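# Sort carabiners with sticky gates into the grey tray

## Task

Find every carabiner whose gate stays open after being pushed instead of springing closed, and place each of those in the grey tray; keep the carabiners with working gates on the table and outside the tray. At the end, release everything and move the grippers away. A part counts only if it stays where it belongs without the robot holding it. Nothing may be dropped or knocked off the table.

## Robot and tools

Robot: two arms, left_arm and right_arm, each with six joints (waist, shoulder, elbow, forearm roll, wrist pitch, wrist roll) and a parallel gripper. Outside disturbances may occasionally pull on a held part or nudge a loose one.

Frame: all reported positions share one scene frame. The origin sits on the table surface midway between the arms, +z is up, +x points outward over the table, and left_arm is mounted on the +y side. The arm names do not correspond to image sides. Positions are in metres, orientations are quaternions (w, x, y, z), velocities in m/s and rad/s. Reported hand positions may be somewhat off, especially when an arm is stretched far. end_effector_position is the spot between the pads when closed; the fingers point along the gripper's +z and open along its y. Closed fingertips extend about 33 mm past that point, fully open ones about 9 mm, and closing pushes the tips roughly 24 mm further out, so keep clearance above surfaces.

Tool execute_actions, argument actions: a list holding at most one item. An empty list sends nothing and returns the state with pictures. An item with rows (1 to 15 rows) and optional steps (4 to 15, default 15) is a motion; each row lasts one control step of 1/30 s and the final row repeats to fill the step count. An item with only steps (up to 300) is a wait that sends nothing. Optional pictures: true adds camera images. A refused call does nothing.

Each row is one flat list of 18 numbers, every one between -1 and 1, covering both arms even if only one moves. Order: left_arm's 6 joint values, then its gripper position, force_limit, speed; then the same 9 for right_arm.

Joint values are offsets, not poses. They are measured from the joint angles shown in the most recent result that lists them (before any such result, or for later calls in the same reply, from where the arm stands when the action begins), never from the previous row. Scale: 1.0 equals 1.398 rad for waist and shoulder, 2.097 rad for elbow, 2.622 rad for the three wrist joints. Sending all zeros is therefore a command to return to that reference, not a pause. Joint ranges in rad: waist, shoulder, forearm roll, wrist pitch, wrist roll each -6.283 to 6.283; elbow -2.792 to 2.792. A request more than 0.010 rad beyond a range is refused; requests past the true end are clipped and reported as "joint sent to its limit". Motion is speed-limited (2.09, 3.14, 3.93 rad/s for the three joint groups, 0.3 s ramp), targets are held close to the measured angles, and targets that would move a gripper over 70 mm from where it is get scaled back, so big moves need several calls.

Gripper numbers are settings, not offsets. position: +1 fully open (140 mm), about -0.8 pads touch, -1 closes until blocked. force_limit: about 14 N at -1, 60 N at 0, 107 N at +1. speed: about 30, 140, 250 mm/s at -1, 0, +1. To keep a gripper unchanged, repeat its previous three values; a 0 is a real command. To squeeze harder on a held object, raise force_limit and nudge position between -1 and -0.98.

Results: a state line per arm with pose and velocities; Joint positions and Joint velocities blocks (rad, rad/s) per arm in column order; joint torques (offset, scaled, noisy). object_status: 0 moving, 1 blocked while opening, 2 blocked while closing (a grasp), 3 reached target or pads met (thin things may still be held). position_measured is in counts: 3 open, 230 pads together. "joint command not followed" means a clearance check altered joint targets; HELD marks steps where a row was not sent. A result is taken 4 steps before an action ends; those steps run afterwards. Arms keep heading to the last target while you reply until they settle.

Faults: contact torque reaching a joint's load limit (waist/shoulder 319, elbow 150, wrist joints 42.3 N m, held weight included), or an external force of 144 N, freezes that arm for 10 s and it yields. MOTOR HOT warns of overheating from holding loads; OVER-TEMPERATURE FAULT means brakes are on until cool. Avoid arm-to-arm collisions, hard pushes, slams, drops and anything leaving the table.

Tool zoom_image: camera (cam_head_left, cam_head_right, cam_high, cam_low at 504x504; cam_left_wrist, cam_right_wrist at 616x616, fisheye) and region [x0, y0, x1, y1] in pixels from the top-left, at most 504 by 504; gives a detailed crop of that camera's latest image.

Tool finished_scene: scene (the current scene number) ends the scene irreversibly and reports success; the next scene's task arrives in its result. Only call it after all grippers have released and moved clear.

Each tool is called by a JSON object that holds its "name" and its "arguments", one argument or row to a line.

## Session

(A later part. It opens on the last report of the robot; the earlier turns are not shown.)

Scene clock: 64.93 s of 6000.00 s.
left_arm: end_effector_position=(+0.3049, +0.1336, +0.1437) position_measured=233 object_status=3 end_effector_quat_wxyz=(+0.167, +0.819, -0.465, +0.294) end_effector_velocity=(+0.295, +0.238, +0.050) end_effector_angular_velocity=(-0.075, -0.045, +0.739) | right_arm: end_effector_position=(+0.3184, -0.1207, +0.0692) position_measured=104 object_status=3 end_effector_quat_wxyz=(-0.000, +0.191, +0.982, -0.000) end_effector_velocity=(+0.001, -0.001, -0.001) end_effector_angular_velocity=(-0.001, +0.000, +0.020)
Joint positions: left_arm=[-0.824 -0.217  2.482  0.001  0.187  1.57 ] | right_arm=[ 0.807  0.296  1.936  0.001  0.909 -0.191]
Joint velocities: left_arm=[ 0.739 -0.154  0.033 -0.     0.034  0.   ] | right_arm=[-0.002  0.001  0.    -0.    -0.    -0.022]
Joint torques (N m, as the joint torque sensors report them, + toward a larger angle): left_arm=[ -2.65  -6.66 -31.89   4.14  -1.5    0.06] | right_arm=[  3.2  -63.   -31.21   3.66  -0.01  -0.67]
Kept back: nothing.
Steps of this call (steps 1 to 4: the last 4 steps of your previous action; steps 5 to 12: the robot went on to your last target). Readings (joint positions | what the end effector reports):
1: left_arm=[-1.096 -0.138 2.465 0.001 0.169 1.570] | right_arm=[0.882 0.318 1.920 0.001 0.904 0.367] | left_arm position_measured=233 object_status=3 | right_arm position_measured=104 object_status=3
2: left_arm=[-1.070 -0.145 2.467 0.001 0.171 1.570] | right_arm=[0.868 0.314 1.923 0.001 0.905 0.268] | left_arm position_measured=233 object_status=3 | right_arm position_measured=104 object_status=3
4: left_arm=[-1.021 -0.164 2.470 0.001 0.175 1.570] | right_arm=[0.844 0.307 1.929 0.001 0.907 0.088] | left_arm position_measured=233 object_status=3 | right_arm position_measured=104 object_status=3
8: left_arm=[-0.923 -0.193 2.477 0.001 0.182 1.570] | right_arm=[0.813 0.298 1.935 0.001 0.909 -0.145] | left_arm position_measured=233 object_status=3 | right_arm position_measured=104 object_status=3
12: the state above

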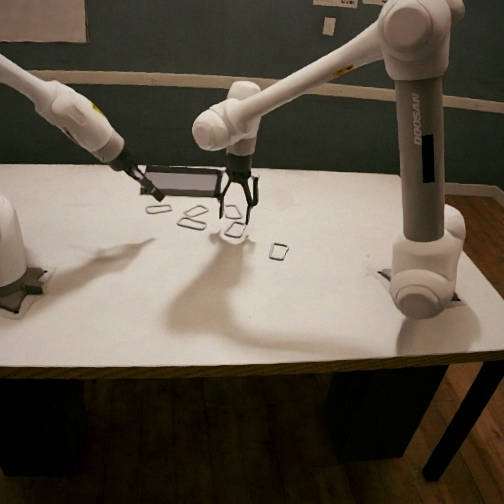

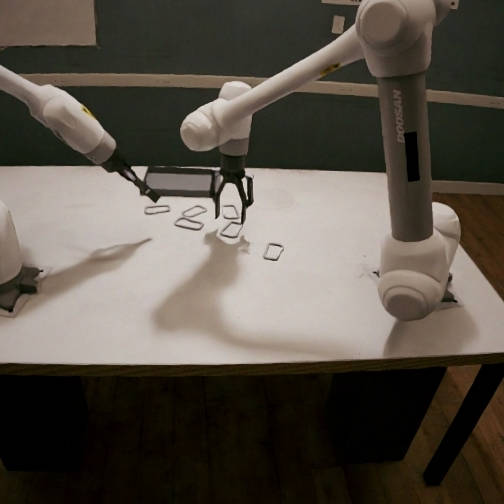

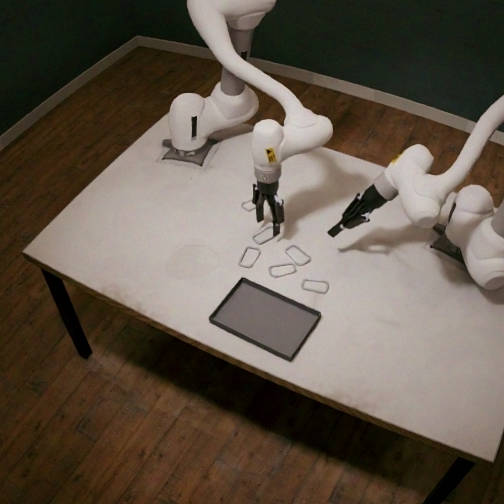

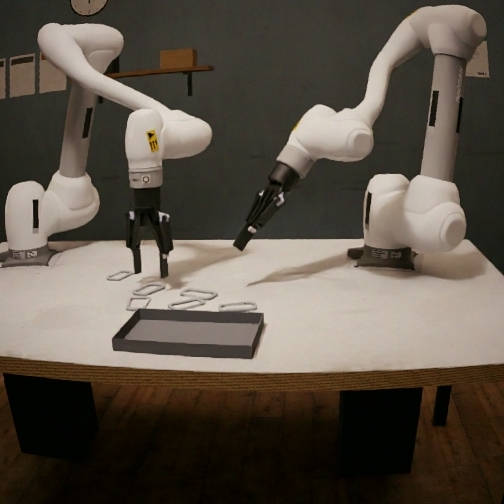

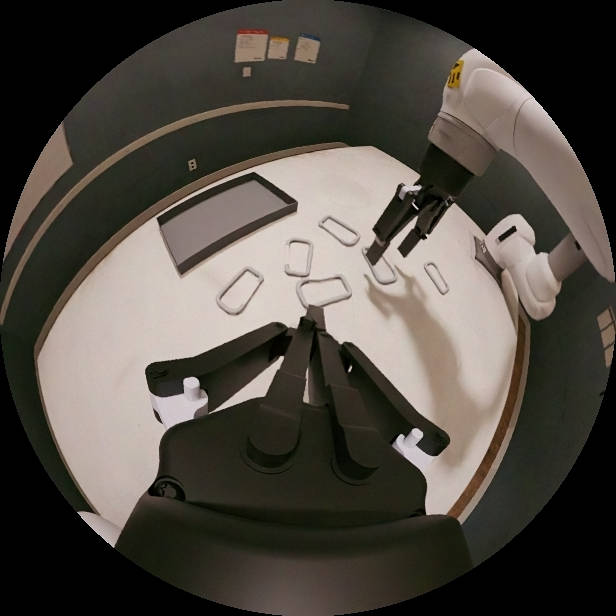

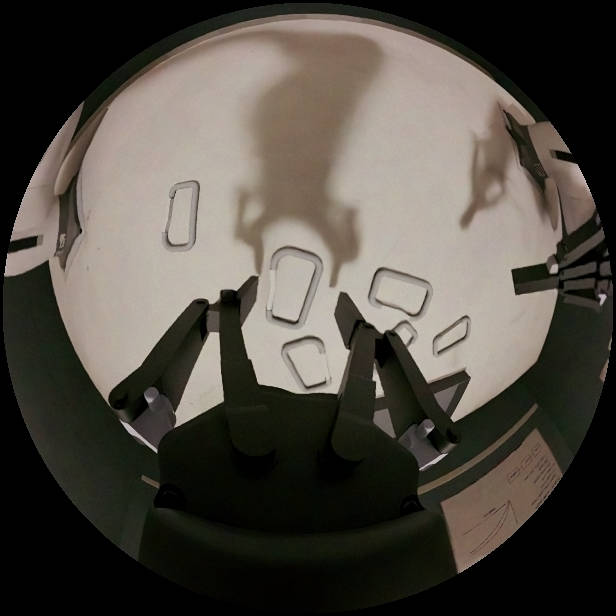

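{"name": "execute_actions", "arguments": {
  "actions": [
    {"rows":[[0.55,-0.06,0.01,0,0.005,0,-1,0,0,0.0136,0.004,0.006,0,-0.004,0.0065,0.2,0,0],[0.55,-0.06,0.01,0,0.005,0,-1,0,0,0.0136,0.004,0.006,0,-0.004,0.0065,0.2,0,0],[0.55,-0.06,0.01,0,0.005,0,-1,0,0,0.0136,0.004,0.006,0,-0.004,0.0065,0.2,0,0],[0.55,-0.06,0.01,0,0.005,0,-1,0,0,0.0136,0.0184,0.0176,0,-0.0236,0.0065,0.2,0,0]],"steps":15}
  ]
}}

{"name": "execute_actions", "arguments": {
  "actions": []
}}

{"name": "zoom_image", "arguments": {
  "camera": "cam_right_wrist",
  "region": [200,180,420,400]
}}

Scene clock: 66.00 s of 6000.00 s.
left_arm: end_effector_position=(+0.4982, +0.4548, +0.1689) position_measured=233 object_status=3 end_effector_quat_wxyz=(+0.048, +0.924, -0.125, +0.358) end_effector_velocity=(+0.011, +0.059, +0.002) end_effector_angular_velocity=(-0.003, -0.007, +0.122) | right_arm: end_effector_position=(+0.3044, -0.1212, +0.0385) position_measured=104 object_status=3 end_effector_quat_wxyz=(-0.001, +0.190, +0.982, -0.001) end_effector_velocity=(-0.002, -0.000, -0.014) end_effector_angular_velocity=(+0.005, -0.003, +0.001)
Joint positions: left_arm=[-0.06  -0.3    2.503  0.001  0.201  1.57 ] | right_arm=[ 0.826  0.321  1.972  0.001  0.85  -0.174]
Joint velocities: left_arm=[ 0.121 -0.006  0.003  0.001 -0.005 -0.002] | right_arm=[ 0.003  0.012  0.016 -0.    -0.033  0.002]
Joint torques (N m, as the joint torque sensors report them, + toward a larger angle): left_arm=[ -4.98   2.73 -33.64   4.6   -1.45  -0.01] | right_arm=[  1.9  -64.94 -30.9    3.35  -0.11  -0.46]
Steps of this call (steps 1 to 21: the robot went on to your last target; steps 22 to 32: the first 11 steps of this action). Readings (joint positions | what the end effector reports):
22: left_arm=[-0.266 -0.291 2.498 0.001 0.204 1.570] | right_arm=[0.807 0.296 1.937 0.001 0.909 -0.192] | left_arm position_measured=233 object_status=3 | right_arm position_measured=104 object_status=3
23: left_arm=[-0.241 -0.294 2.498 0.001 0.204 1.570] | right_arm=[0.809 0.297 1.938 0.001 0.908 -0.190] | left_arm position_measured=233 object_status=3 | right_arm position_measured=104 object_status=3
25: left_arm=[-0.190 -0.296 2.500 0.001 0.204 1.570] | right_arm=[0.819 0.300 1.945 0.001 0.902 -0.180] | left_arm position_measured=233 object_status=3 | right_arm position_measured=104 object_status=3
29: left_arm=[-0.094 -0.299 2.502 0.001 0.202 1.570] | right_arm=[0.825 0.318 1.968 0.001 0.858 -0.175] | left_arm position_measured=233 object_status=3 | right_arm position_measured=104 object_status=3
32: the state above

Scene clock: 66.13 s of 6000.00 s.
left_arm: end_effector_position=(+0.4986, +0.4569, +0.1690) position_measured=233 object_status=3 end_effector_quat_wxyz=(+0.048, +0.924, -0.123, +0.358) end_effector_velocity=(+0.001, +0.004, +0.000) end_effector_angular_velocity=(-0.000, -0.001, +0.008) | right_arm: end_effector_position=(+0.3042, -0.1212, +0.0377) position_measured=104 object_status=3 end_effector_quat_wxyz=(-0.001, +0.190, +0.982, -0.000) end_effector_velocity=(-0.001, +0.000, -0.001) end_effector_angular_velocity=(+0.003, -0.001, -0.000)
Joint positions: left_arm=[-0.056 -0.3    2.503  0.001  0.2    1.57 ] | right_arm=[ 0.826  0.322  1.973  0.001  0.848 -0.174]
Joint velocities: left_arm=[ 0.008 -0.001  0.     0.    -0.001  0.   ] | right_arm=[ 0.001 -0.     0.003  0.001 -0.005  0.001]
Joint torques (N m, as the joint torque sensors report them, + toward a larger angle): left_arm=[ -1.31  -0.98 -33.94   4.53  -1.56   0.06] | right_arm=[  4.75 -65.77 -29.35   3.66  -0.55  -0.27]
Kept back: nothing.
Steps of this call (steps 1 to 4: the last 4 steps of your previous action). Readings (joint positions | what the end effector reports):
1: left_arm=[-0.058 -0.300 2.503 0.001 0.200 1.570] | right_arm=[0.826 0.322 1.973 0.001 0.849 -0.174] | left_arm position_measured=233 object_status=3 | right_arm position_measured=104 object_status=3
2: left_arm=[-0.057 -0.300 2.503 0.001 0.200 1.570] | right_arm=[0.826 0.322 1.973 0.001 0.848 -0.174] | left_arm position_measured=233 object_status=3 | right_arm position_measured=104 object_status=3
4: the state above

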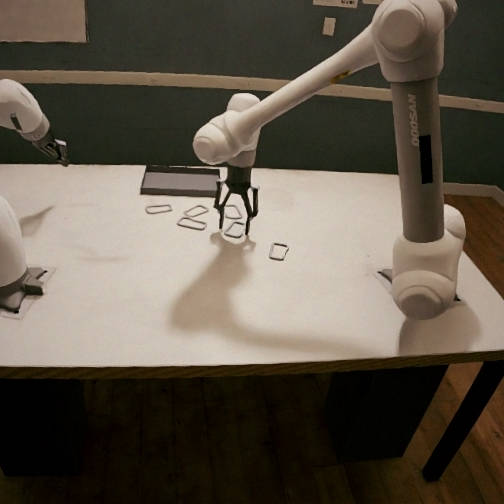

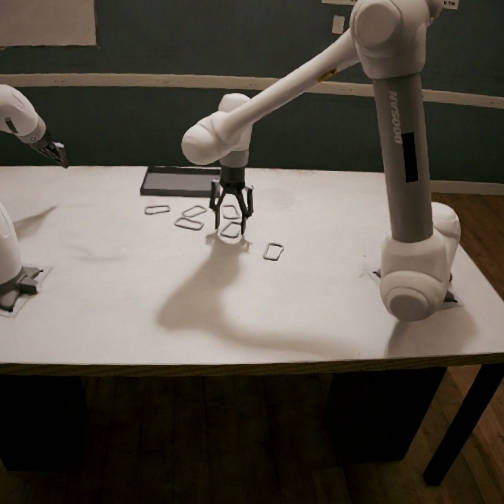

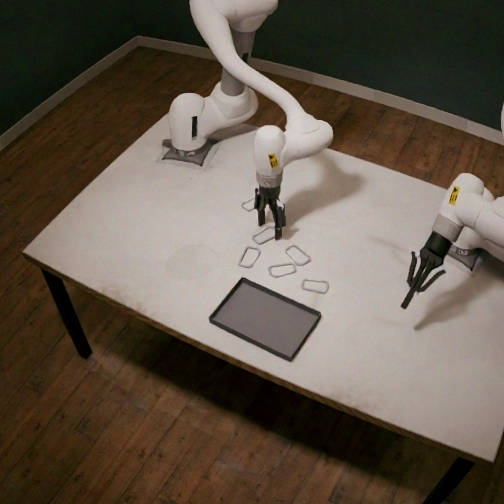

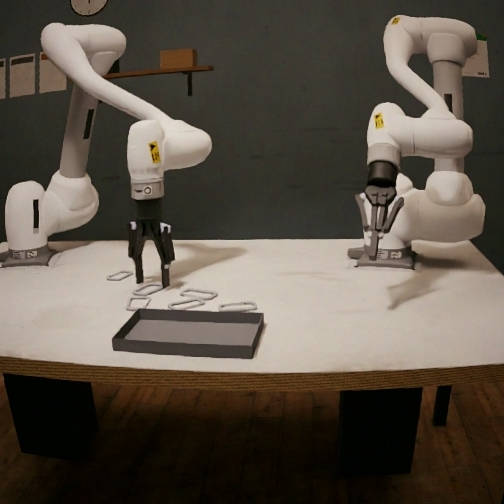

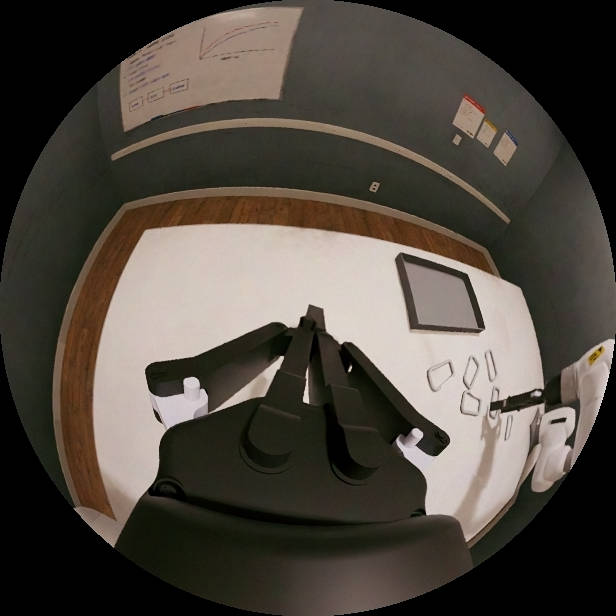

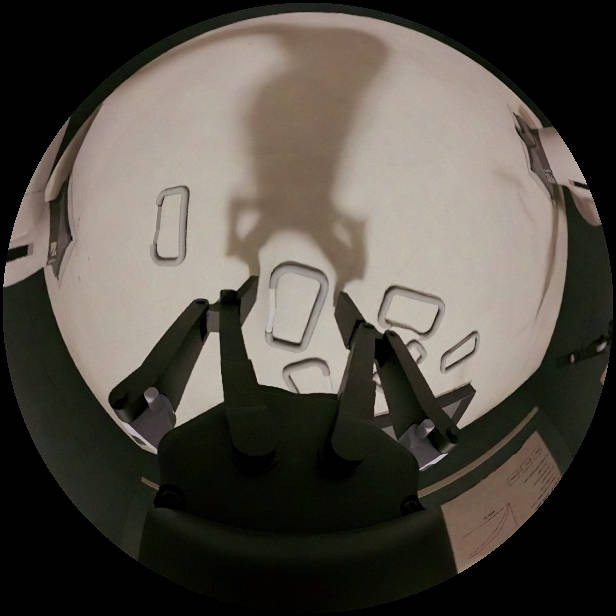

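Region (200, 180, 420, 400) of cam_right_wrist's 616x616 image, scaled by 2.291, with more detail than that image has.

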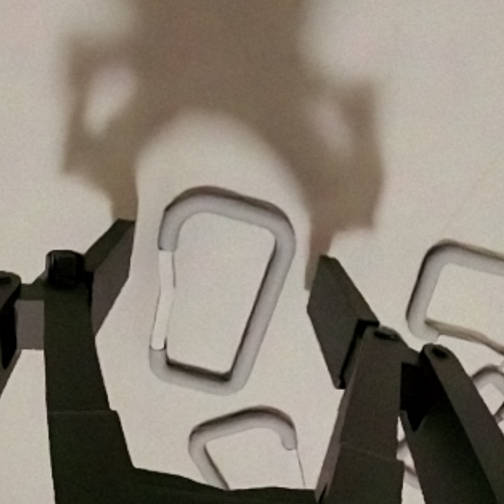

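{"name": "execute_actions", "arguments": {
  "actions": [
    {"rows":[[0,0,0,0,0,0,-1,0,0,-0.017,0.003,-0.0028,0,0.0007,-0.009,0.2,0,0]],"steps":10}
  ]
}}

{"name": "execute_actions", "arguments": {
  "actions": [
    {"rows":[[0,0,0,0,0,0,-1,0,0,0,0,0,0,0,0,-0.45,0,-0.5],[0,0,0,0,0,0,-1,0,0,0,0,0,0,0,0,-0.45,0,-0.5],[0,0,0,0,0,0,-1,0,0,0,0,0,0,0,0,-0.45,0,-0.5],[0,0,0,0,0,0,-1,0,0,0,0,0,0,0,0,-0.45,0,-0.5],[0,0,0,0,0,0,-1,0,0,0,0,0,0,0,0,-0.45,0,-0.5],[0,0,0,0,0,0,-1,0,0,0,0,0,0,0,0,-0.45,0,-0.5],[0,0,0,0,0,0,-1,0,0,0,0,0,0,0,0,-0.45,0,-0.5],[0,0,0,0,0,0,-1,0,0,0,0,0,0,0,0,-0.45,0,-0.5],[0,0,0,0,0,0,-1,0,0,0,0,0,0,0,0,-0.45,0,-0.5],[0,0,0,0,0,0,-1,0,0,0,-0.002,-0.0007,0,0.0016,0,-0.45,0,-0.5]],"steps":15}
  ]
}}

{"name": "execute_actions", "arguments": {
  "actions": [
    {"steps":6}
  ],
  "pictures": true
}}

{"name": "zoom_image", "arguments": {
  "camera": "cam_right_wrist",
  "region": [200,180,420,400]
}}

Scene clock: 66.87 s of 6000.00 s.
left_arm: end_effector_position=(+0.4986, +0.4570, +0.1690) position_measured=233 object_status=3 end_effector_quat_wxyz=(+0.047, +0.924, -0.123, +0.358) end_effector_velocity=(-0.000, -0.001, -0.001) end_effector_angular_velocity=(+0.001, +0.001, -0.003) | right_arm: end_effector_position=(+0.3169, -0.1253, +0.0375) position_measured=104 object_status=3 end_effector_quat_wxyz=(-0.001, +0.190, +0.982, -0.001) end_effector_velocity=(+0.025, -0.009, -0.001) end_effector_angular_velocity=(-0.003, +0.002, +0.002)
Joint positions: left_arm=[-0.056 -0.301  2.503  0.001  0.2    1.57 ] | right_arm=[ 0.805  0.326  1.968  0.001  0.849 -0.195]
Joint velocities: left_arm=[-0.003  0.002 -0.     0.    -0.    -0.   ] | right_arm=[-0.041  0.009 -0.01  -0.     0.006 -0.043]
Joint torques (N m, as the joint torque sensors report them, + toward a larger angle): left_arm=[ -0.08  -1.49 -33.52   4.4   -1.56   0.01] | right_arm=[  9.96 -69.66 -28.78   3.32  -0.21  -0.57]
Steps of this call (steps 1 to 15: the robot went on to your last target; step 16: nothing new was sent; steps 17 to 22: the first 6 steps of this action). Readings (joint positions | what the end effector reports):
17: left_arm=[-0.055 -0.301 2.503 0.001 0.200 1.570] | right_arm=[0.826 0.322 1.973 0.001 0.847 -0.174] | left_arm position_measured=233 object_status=3 | right_arm position_measured=104 object_status=3
18: left_arm=[-0.055 -0.301 2.503 0.001 0.200 1.570] | right_arm=[0.823 0.323 1.973 0.001 0.847 -0.177] | left_arm position_measured=233 object_status=3 | right_arm position_measured=104 object_status=3
20: left_arm=[-0.055 -0.301 2.503 0.001 0.200 1.570] | right_arm=[0.811 0.325 1.969 0.001 0.848 -0.189] | left_arm position_measured=233 object_status=3 | right_arm position_measured=104 object_status=3
22: the state above

Scene clock: 67.37 s of 6000.00 s.
left_arm: end_effector_position=(+0.4986, +0.4569, +0.1690) position_measured=233 object_status=3 end_effector_quat_wxyz=(+0.047, +0.924, -0.123, +0.358) end_effector_velocity=(-0.000, -0.000, +0.000) end_effector_angular_velocity=(+0.001, -0.001, -0.002) | right_arm: end_effector_position=(+0.3183, -0.1258, +0.0379) position_measured=147 object_status=0 end_effector_quat_wxyz=(-0.001, +0.190, +0.982, -0.001) end_effector_velocity=(-0.002, -0.003, +0.017) end_effector_angular_velocity=(-0.007, +0.005, -0.000)
Joint positions: left_arm=[-0.056 -0.301  2.503  0.001  0.2    1.57 ] | right_arm=[ 0.803  0.326  1.967  0.001  0.851 -0.197]
Joint velocities: left_arm=[-0.001 -0.001  0.     0.001  0.     0.001] | right_arm=[ 0.    -0.02  -0.011 -0.     0.039  0.001]
Joint torques (N m, as the joint torque sensors report them, + toward a larger angle): left_arm=[ -0.1   -1.29 -33.89   4.38  -1.56   0.07] | right_arm=[  3.02 -65.22 -27.09   3.45   0.59  -0.16]
Steps of this call (steps 1 to 4: the last 4 steps of your previous action; steps 5 to 15: the first 11 steps of this action, its rows measured from where the robot was after step 4). Readings (joint positions | what the end effector reports):
4: left_arm=[-0.056 -0.301 2.503 0.001 0.200 1.570] | right_arm=[0.803 0.326 1.967 0.001 0.849 -0.197] | left_arm position_measured=233 object_status=3 | right_arm position_measured=104 object_status=3
5: left_arm=[-0.056 -0.301 2.503 0.001 0.200 1.570] | right_arm=[0.803 0.326 1.967 0.001 0.849 -0.197] | left_arm position_measured=233 object_status=3 | right_arm position_measured=104 object_status=0
6: left_arm=[-0.056 -0.301 2.503 0.001 0.200 1.570] | right_arm=[0.803 0.326 1.967 0.001 0.849 -0.197] | left_arm position_measured=233 object_status=3 | right_arm position_measured=105 object_status=0
8: left_arm=[-0.056 -0.301 2.503 0.001 0.200 1.570] | right_arm=[0.803 0.326 1.967 0.001 0.849 -0.197] | left_arm position_measured=233 object_status=3 | right_arm position_measured=115 object_status=0
12: left_arm=[-0.056 -0.301 2.503 0.001 0.200 1.570] | right_arm=[0.803 0.326 1.967 0.001 0.849 -0.197] | left_arm position_measured=233 object_status=3 | right_arm position_measured=133 object_status=0
15: the state above

Scene clock: 67.57 s of 6000.00 s.
left_arm: end_effector_position=(+0.4986, +0.4569, +0.1690) position_measured=233 object_status=3 end_effector_quat_wxyz=(+0.047, +0.924, -0.123, +0.358) end_effector_velocity=(-0.000, -0.001, +0.001) end_effector_angular_velocity=(+0.000, -0.002, -0.002) | right_arm: end_effector_position=(+0.3184, -0.1257, +0.0398) position_measured=174 object_status=0 end_effector_quat_wxyz=(-0.001, +0.190, +0.982, -0.000) end_effector_velocity=(+0.000, +0.000, +0.001) end_effector_angular_velocity=(+0.000, -0.000, -0.001)
Joint positions: left_arm=[-0.056 -0.301  2.503  0.001  0.2    1.57 ] | right_arm=[ 0.803  0.324  1.966  0.001  0.853 -0.197]
Joint velocities: left_arm=[-0.001 -0.002  0.     0.001 -0.    -0.   ] | right_arm=[-0.    -0.001 -0.001 -0.     0.002  0.001]
Joint torques (N m, as the joint torque sensors report them, + toward a larger angle): left_arm=[  0.01  -1.26 -33.75   4.44  -1.58   0.12] | right_arm=[  2.23 -54.6  -23.73   3.19   0.92  -0.31]
Kept back: nothing.
Steps of this call (steps 1 to 4: the last 4 steps of your previous action; steps 5 to 6: the robot went on to your last target). Readings (joint positions | what the end effector reports):
1: left_arm=[-0.056 -0.301 2.503 0.001 0.200 1.570] | right_arm=[0.803 0.325 1.967 0.001 0.852 -0.197] | left_arm position_measured=233 object_status=3 | right_arm position_measured=151 object_status=0
2: left_arm=[-0.056 -0.301 2.503 0.001 0.200 1.570] | right_arm=[0.803 0.325 1.966 0.001 0.852 -0.197] | left_arm position_measured=233 object_status=3 | right_arm position_measured=156 object_status=0
4: left_arm=[-0.056 -0.301 2.503 0.001 0.200 1.570] | right_arm=[0.803 0.324 1.966 0.001 0.853 -0.197] | left_arm position_measured=233 object_status=3 | right_arm position_measured=165 object_status=0
6: the state above

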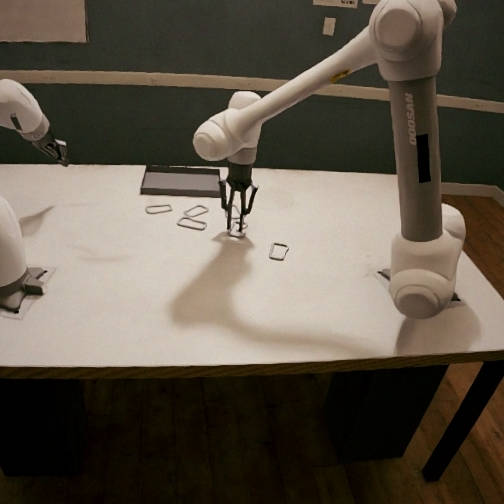

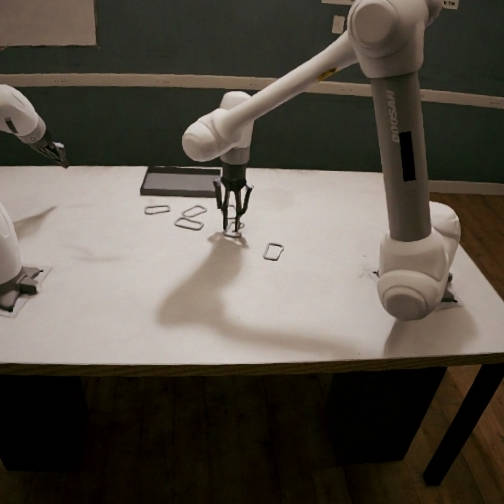

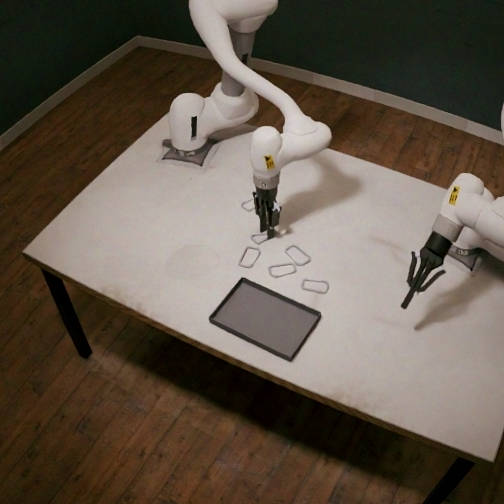

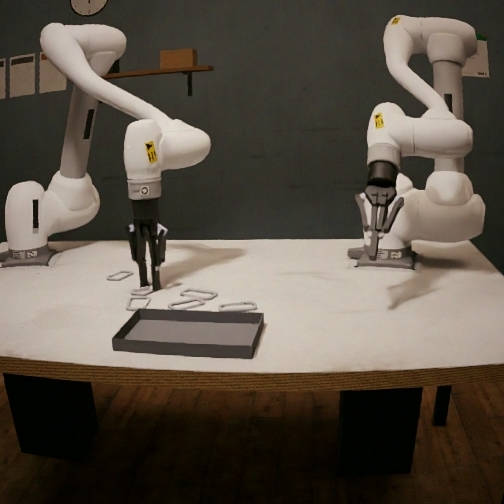

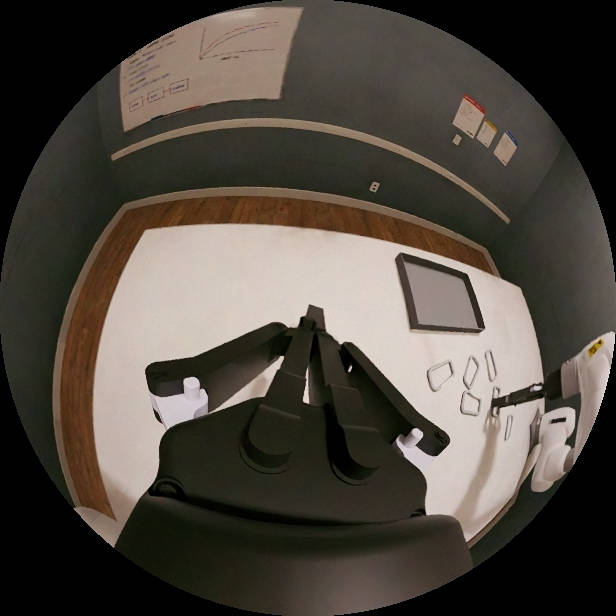

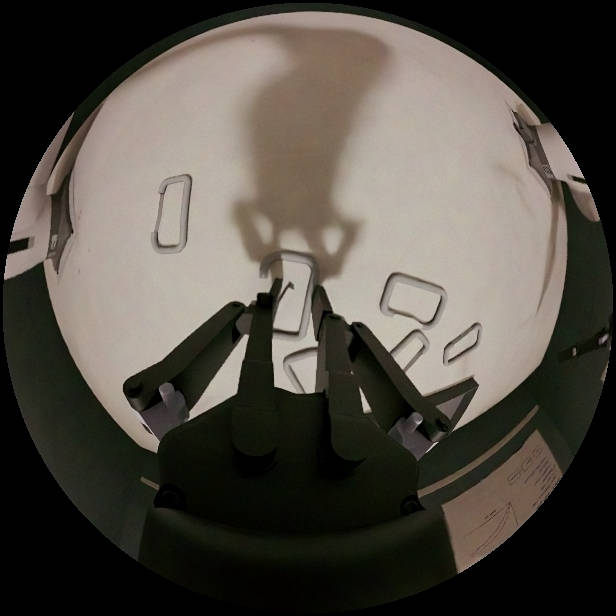

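Region (200, 180, 420, 400) of cam_right_wrist's 616x616 image, scaled by 2.291, with more detail than that image has.

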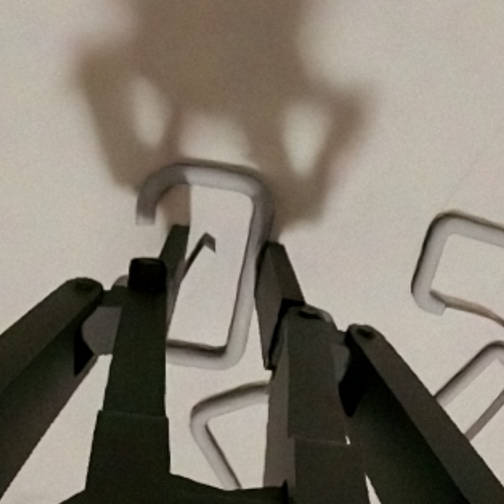

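{"name": "execute_actions", "arguments": {
  "actions": [
    {"rows":[[0,0,0,0,0,0,-1,0,0,0,0,0,0,0,0,0.2,0,-0.3]],"steps":15}
  ]
}}

{"name": "execute_actions", "arguments": {
  "actions": [
    {"steps":8}
  ],
  "pictures": true
}}

{"name": "zoom_image", "arguments": {
  "camera": "cam_right_wrist",
  "region": [200,180,420,400]
}}

Scene clock: 69.47 s of 6000.00 s.
left_arm: end_effector_position=(+0.4986, +0.4569, +0.1690) position_measured=233 object_status=3 end_effector_quat_wxyz=(+0.047, +0.924, -0.123, +0.358) end_effector_velocity=(+0.000, +0.000, +0.000) end_effector_angular_velocity=(-0.002, -0.000, +0.002) | right_arm: end_effector_position=(+0.3183, -0.1257, +0.0398) position_measured=132 object_status=0 end_effector_quat_wxyz=(-0.001, +0.190, +0.982, -0.000) end_effector_velocity=(+0.000, +0.001, -0.000) end_effector_angular_velocity=(+0.001, +0.000, -0.001)
Joint positions: left_arm=[-0.056 -0.301  2.503  0.001  0.2    1.57 ] | right_arm=[ 0.803  0.323  1.966  0.001  0.853 -0.197]
Joint velocities: left_arm=[ 0.001 -0.001 -0.    -0.     0.    -0.002] | right_arm=[ 0.     0.001 -0.001  0.001 -0.001  0.001]
Joint torques (N m, as the joint torque sensors report them, + toward a larger angle): left_arm=[ -0.8   -1.78 -33.65   4.35  -1.54   0.06] | right_arm=[  3.17 -65.18 -30.13   3.35  -0.24  -0.1 ]
Steps of this call (steps 1 to 15: the robot went on to your last target; steps 16 to 46: nothing new was sent; steps 47 to 57: the first 11 steps of this action). Readings (joint positions | what the end effector reports):
47: left_arm=[-0.056 -0.301 2.503 0.001 0.200 1.570] | right_arm=[0.803 0.323 1.966 0.001 0.854 -0.197] | left_arm position_measured=233 object_status=3 | right_arm position_measured=186 object_status=0
48: left_arm=[-0.056 -0.301 2.503 0.001 0.200 1.570] | right_arm=[0.803 0.323 1.966 0.001 0.854 -0.197] | left_arm position_measured=233 object_status=3 | right_arm position_measured=184 object_status=0
50: left_arm=[-0.056 -0.301 2.503 0.001 0.200 1.570] | right_arm=[0.803 0.323 1.966 0.001 0.854 -0.197] | left_arm position_measured=233 object_status=3 | right_arm position_measured=172 object_status=0
54: left_arm=[-0.056 -0.301 2.503 0.001 0.200 1.570] | right_arm=[0.803 0.323 1.966 0.001 0.854 -0.197] | left_arm position_measured=233 object_status=3 | right_arm position_measured=149 object_status=0
57: the state above

Scene clock: 69.73 s of 6000.00 s.
left_arm: end_effector_position=(+0.4986, +0.4569, +0.1690) position_measured=233 object_status=3 end_effector_quat_wxyz=(+0.047, +0.924, -0.123, +0.358) end_effector_velocity=(+0.000, -0.000, -0.000) end_effector_angular_velocity=(+0.001, +0.001, -0.001) | right_arm: end_effector_position=(+0.3183, -0.1257, +0.0398) position_measured=104 object_status=0 end_effector_quat_wxyz=(-0.001, +0.190, +0.982, -0.000) end_effector_velocity=(-0.000, +0.000, -0.000) end_effector_angular_velocity=(-0.000, +0.001, +0.000)
Joint positions: left_arm=[-0.056 -0.301  2.503  0.001  0.2    1.57 ] | right_arm=[ 0.803  0.324  1.966  0.001  0.853 -0.197]
Joint velocities: left_arm=[-0.     0.001 -0.     0.    -0.     0.001] | right_arm=[-0.     0.001 -0.     0.    -0.    -0.   ]
Joint torques (N m, as the joint torque sensors report them, + toward a larger angle): left_arm=[ -0.78  -1.21 -33.71   4.32  -1.56  -0.06] | right_arm=[  3.89 -64.67 -30.25   3.39  -0.29  -0.21]
Kept back: nothing.
Steps of this call (steps 1 to 4: the last 4 steps of your previous action; steps 5 to 8: the robot went on to your last target). Readings (joint positions | what the end effector reports):
1: left_arm=[-0.056 -0.301 2.503 0.001 0.200 1.570] | right_arm=[0.803 0.323 1.966 0.001 0.853 -0.197] | left_arm position_measured=233 object_status=3 | right_arm position_measured=126 object_status=0
2: left_arm=[-0.056 -0.301 2.503 0.001 0.200 1.570] | right_arm=[0.803 0.324 1.966 0.001 0.853 -0.197] | left_arm position_measured=233 object_status=3 | right_arm position_measured=120 object_status=0
4: left_arm=[-0.056 -0.301 2.503 0.001 0.200 1.570] | right_arm=[0.803 0.324 1.966 0.001 0.853 -0.197] | left_arm position_measured=233 object_status=3 | right_arm position_measured=109 object_status=0
8: the state above

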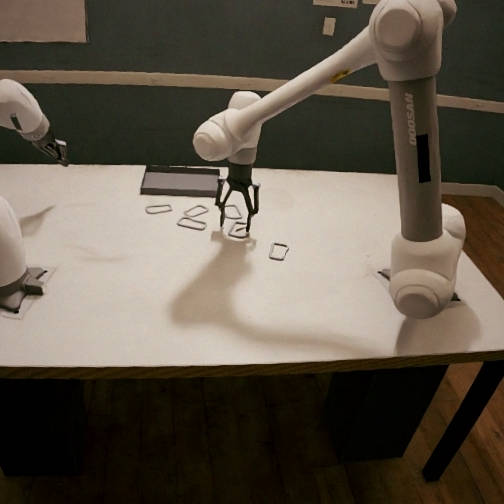

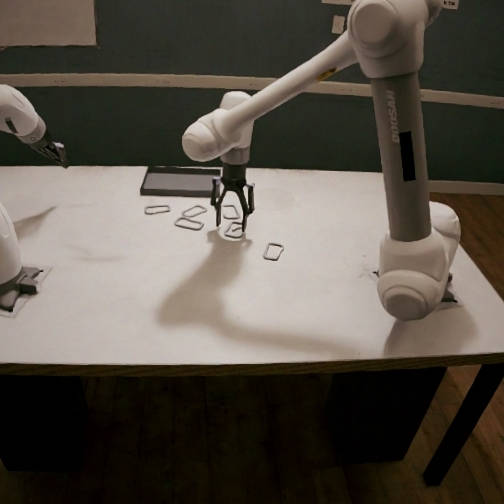

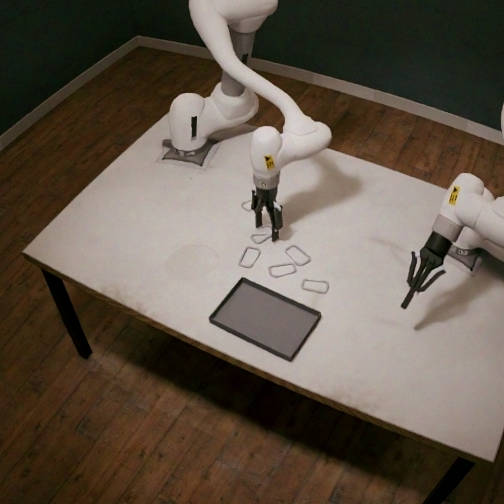

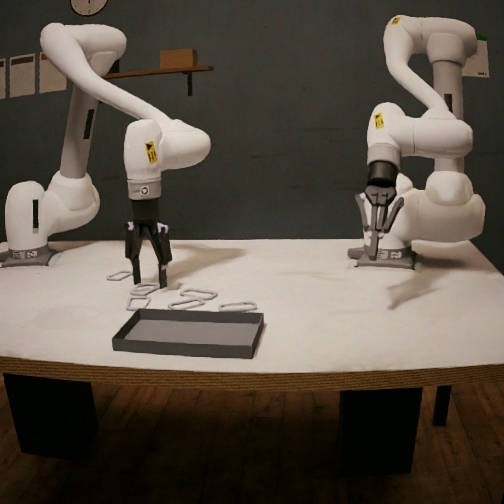

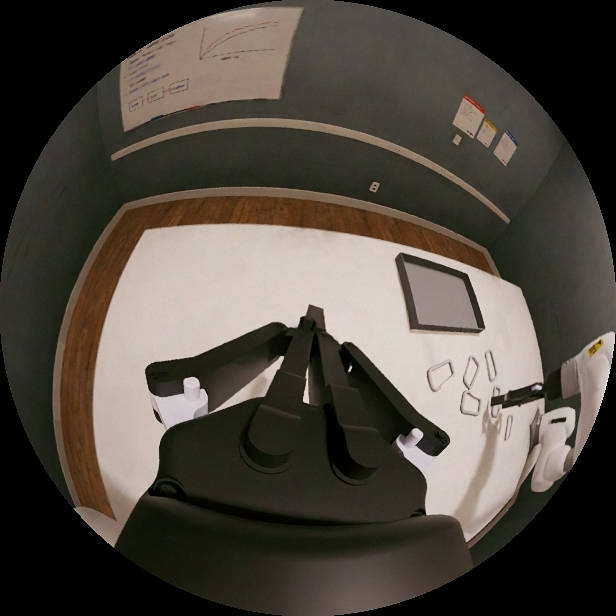

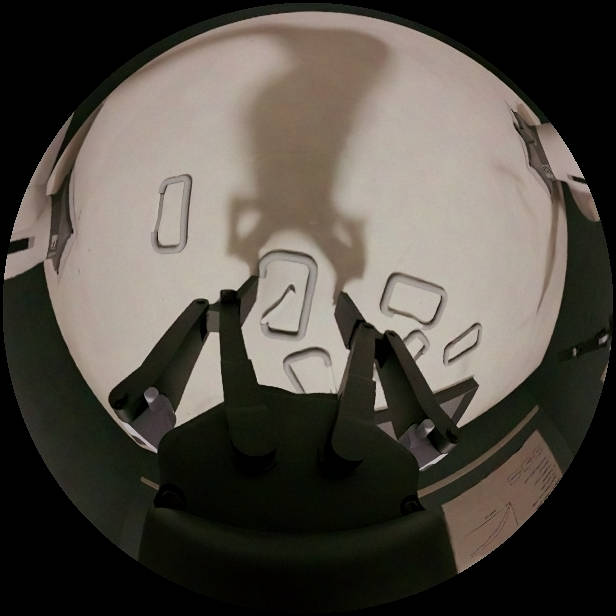

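Region (200, 180, 420, 400) of cam_right_wrist's 616x616 image, scaled by 2.291, with more detail than that image has.

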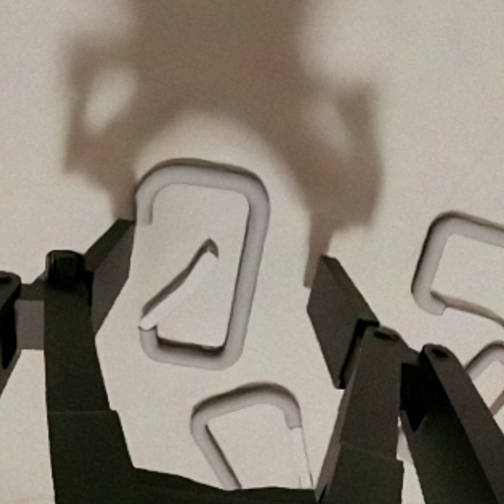

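{"name": "execute_actions", "arguments": {
  "actions": [
    {"rows":[[0,0,0,0,0,0,-1,0,0,0,-0.02,-0.008,0,0.017,0,-0.35,0,0],[0,0,0,0,0,0,-1,0,0,0,-0.02,-0.008,0,0.017,0,-0.35,0,0],[0,0,0,0,0,0,-1,0,0,0,-0.02,-0.008,0,0.017,0,-0.35,0,0],[0,0,0,0,0,0,-1,0,0,0,-0.02,-0.008,0,0.017,0,-0.35,0,0],[0,0,0,0,0,0,-1,0,0,0.041,-0.036,0.006,0,0.014,-0.577,-0.35,0,0]],"steps":15}
  ]
}}

{"name": "execute_actions", "arguments": {
  "actions": [
    {"steps":12}
  ],
  "pictures": true
}}

{"name": "zoom_image", "arguments": {
  "camera": "cam_right_wrist",
  "region": [200,180,420,400]
}}

Scene clock: 70.57 s of 6000.00 s.
left_arm: end_effector_position=(+0.4986, +0.4569, +0.1690) position_measured=233 object_status=3 end_effector_quat_wxyz=(+0.047, +0.924, -0.123, +0.358) end_effector_velocity=(+0.000, +0.001, -0.000) end_effector_angular_velocity=(+0.001, +0.000, +0.002) | right_arm: end_effector_position=(+0.3050, -0.1275, +0.0636) position_measured=172 object_status=0 end_effector_quat_wxyz=(-0.000, +0.055, +0.998, +0.000) end_effector_velocity=(-0.115, +0.010, +0.009) end_effector_angular_velocity=(-0.005, +0.003, +2.685)
Joint positions: left_arm=[-0.056 -0.301  2.503  0.001  0.2    1.57 ] | right_arm=[ 0.819  0.285  1.965  0.001  0.891 -0.453]
Joint velocities: left_arm=[ 0.003  0.    -0.     0.     0.     0.001] | right_arm=[ 0.169 -0.07   0.077 -0.     0.    -2.515]
Joint torques (N m, as the joint torque sensors report them, + toward a larger angle): left_arm=[ -0.46  -2.27 -33.59   4.37  -1.52   0.09] | right_arm=[  6.63 -60.88 -31.54   3.67  -0.34  -0.66]
Steps of this call (steps 1 to 14: the robot went on to your last target; steps 15 to 25: the first 11 steps of this action). Readings (joint positions | what the end effector reports):
15: left_arm=[-0.056 -0.301 2.503 0.001 0.200 1.570] | right_arm=[0.803 0.324 1.966 0.001 0.853 -0.197] | left_arm position_measured=233 object_status=3 | right_arm position_measured=104 object_status=0
16: left_arm=[-0.056 -0.301 2.503 0.001 0.200 1.570] | right_arm=[0.803 0.321 1.964 0.001 0.858 -0.197] | left_arm position_measured=233 object_status=3 | right_arm position_measured=106 object_status=0
18: left_arm=[-0.056 -0.301 2.503 0.001 0.200 1.570] | right_arm=[0.803 0.306 1.955 0.001 0.882 -0.197] | left_arm position_measured=233 object_status=3 | right_arm position_measured=122 object_status=0
22: left_arm=[-0.056 -0.301 2.503 0.001 0.200 1.570] | right_arm=[0.806 0.293 1.957 0.001 0.891 -0.260] | left_arm position_measured=233 object_status=3 | right_arm position_measured=152 object_status=0
25: the state above

Scene clock: 70.97 s of 6000.00 s.
left_arm: end_effector_position=(+0.4986, +0.4569, +0.1690) position_measured=233 object_status=3 end_effector_quat_wxyz=(+0.047, +0.924, -0.123, +0.358) end_effector_velocity=(-0.000, -0.000, +0.000) end_effector_angular_velocity=(+0.000, -0.000, -0.001) | right_arm: end_effector_position=(+0.2793, -0.1227, +0.0651) position_measured=173 object_status=3 end_effector_quat_wxyz=(-0.000, -0.520, +0.854, +0.000) end_effector_velocity=(-0.007, +0.001, -0.000) end_effector_angular_velocity=(-0.001, +0.000, +1.443)
Joint positions: left_arm=[-0.056 -0.301  2.503  0.001  0.2    1.57 ] | right_arm=[ 0.86   0.273  1.978  0.001  0.89  -1.617]
Joint velocities: left_arm=[-0.001  0.    -0.    -0.    -0.     0.001] | right_arm=[ 0.01  -0.002  0.004 -0.001 -0.    -1.433]
Joint torques (N m, as the joint torque sensors report them, + toward a larger angle): left_arm=[ -0.35  -1.31 -33.64   4.31  -1.45   0.03] | right_arm=[  3.49 -61.53 -30.91   3.43  -0.12   0.17]
Kept back: nothing.
Steps of this call (steps 1 to 4: the last 4 steps of your previous action; steps 5 to 12: the robot went on to your last target). Readings (joint positions | what the end effector reports):
1: left_arm=[-0.056 -0.301 2.503 0.001 0.200 1.570] | right_arm=[0.826 0.283 1.967 0.001 0.891 -0.546] | left_arm position_measured=233 object_status=3 | right_arm position_measured=173 object_status=0
2: left_arm=[-0.056 -0.301 2.503 0.001 0.200 1.570] | right_arm=[0.832 0.281 1.970 0.001 0.891 -0.653] | left_arm position_measured=233 object_status=3 | right_arm position_measured=173 object_status=0
4: left_arm=[-0.056 -0.301 2.503 0.001 0.200 1.570] | right_arm=[0.843 0.278 1.973 0.001 0.891 -0.887] | left_arm position_measured=233 object_status=3 | right_arm position_measured=173 object_status=0
8: left_arm=[-0.056 -0.301 2.503 0.001 0.200 1.570] | right_arm=[0.855 0.275 1.977 0.001 0.890 -1.322] | left_arm position_measured=233 object_status=3 | right_arm position_measured=173 object_status=3
12: the state above

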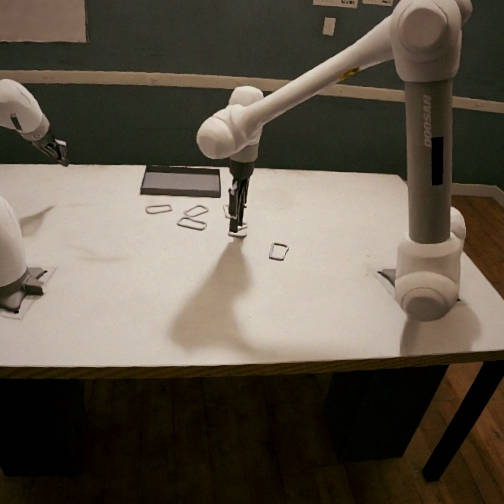

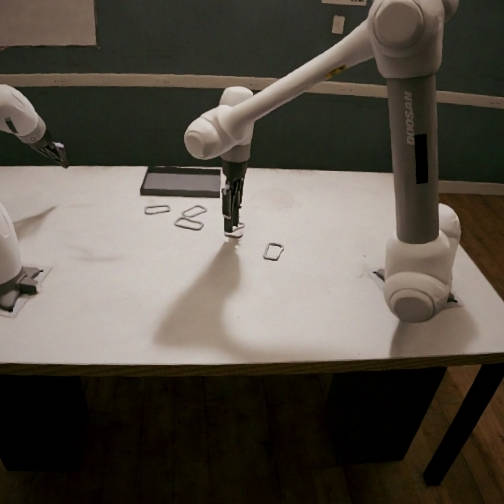

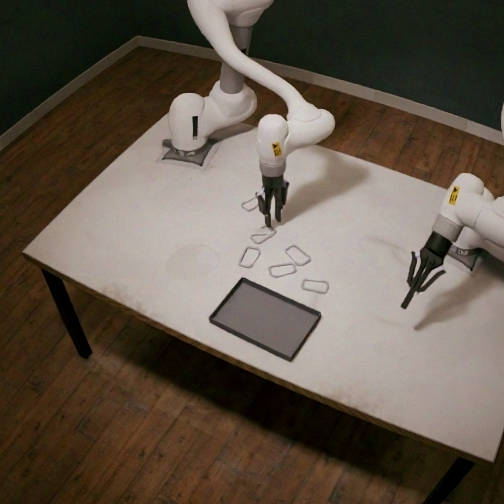

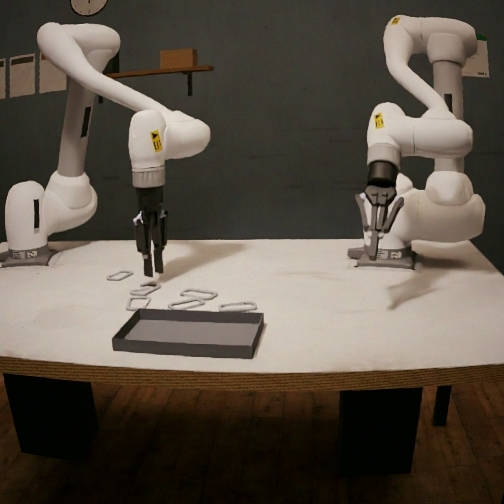

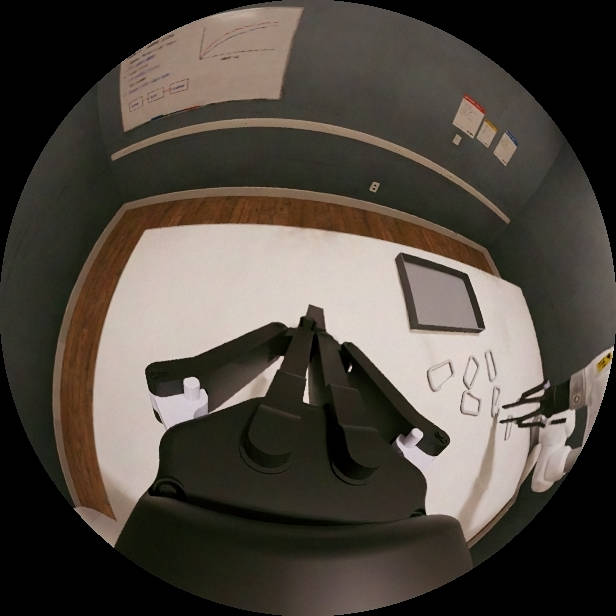

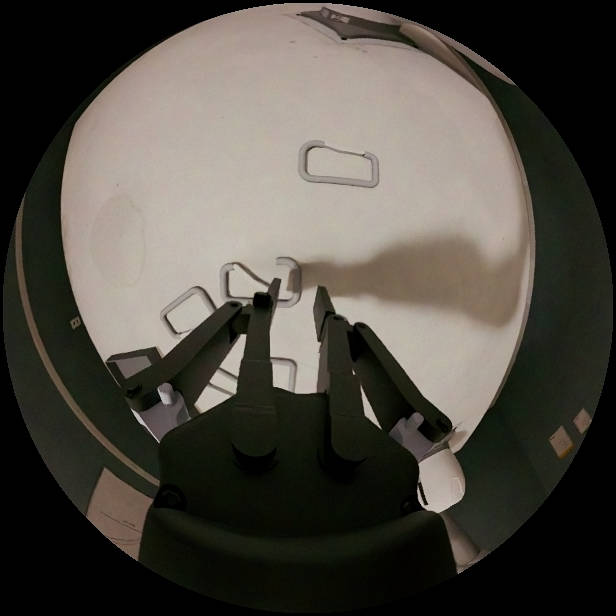

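Region (200, 180, 420, 400) of cam_right_wrist's 616x616 image, scaled by 2.291, with more detail than that image has.

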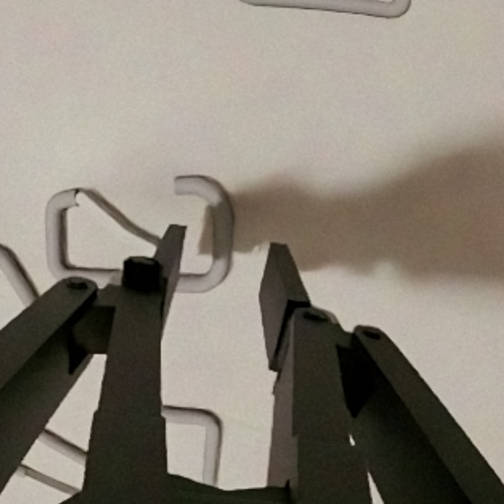

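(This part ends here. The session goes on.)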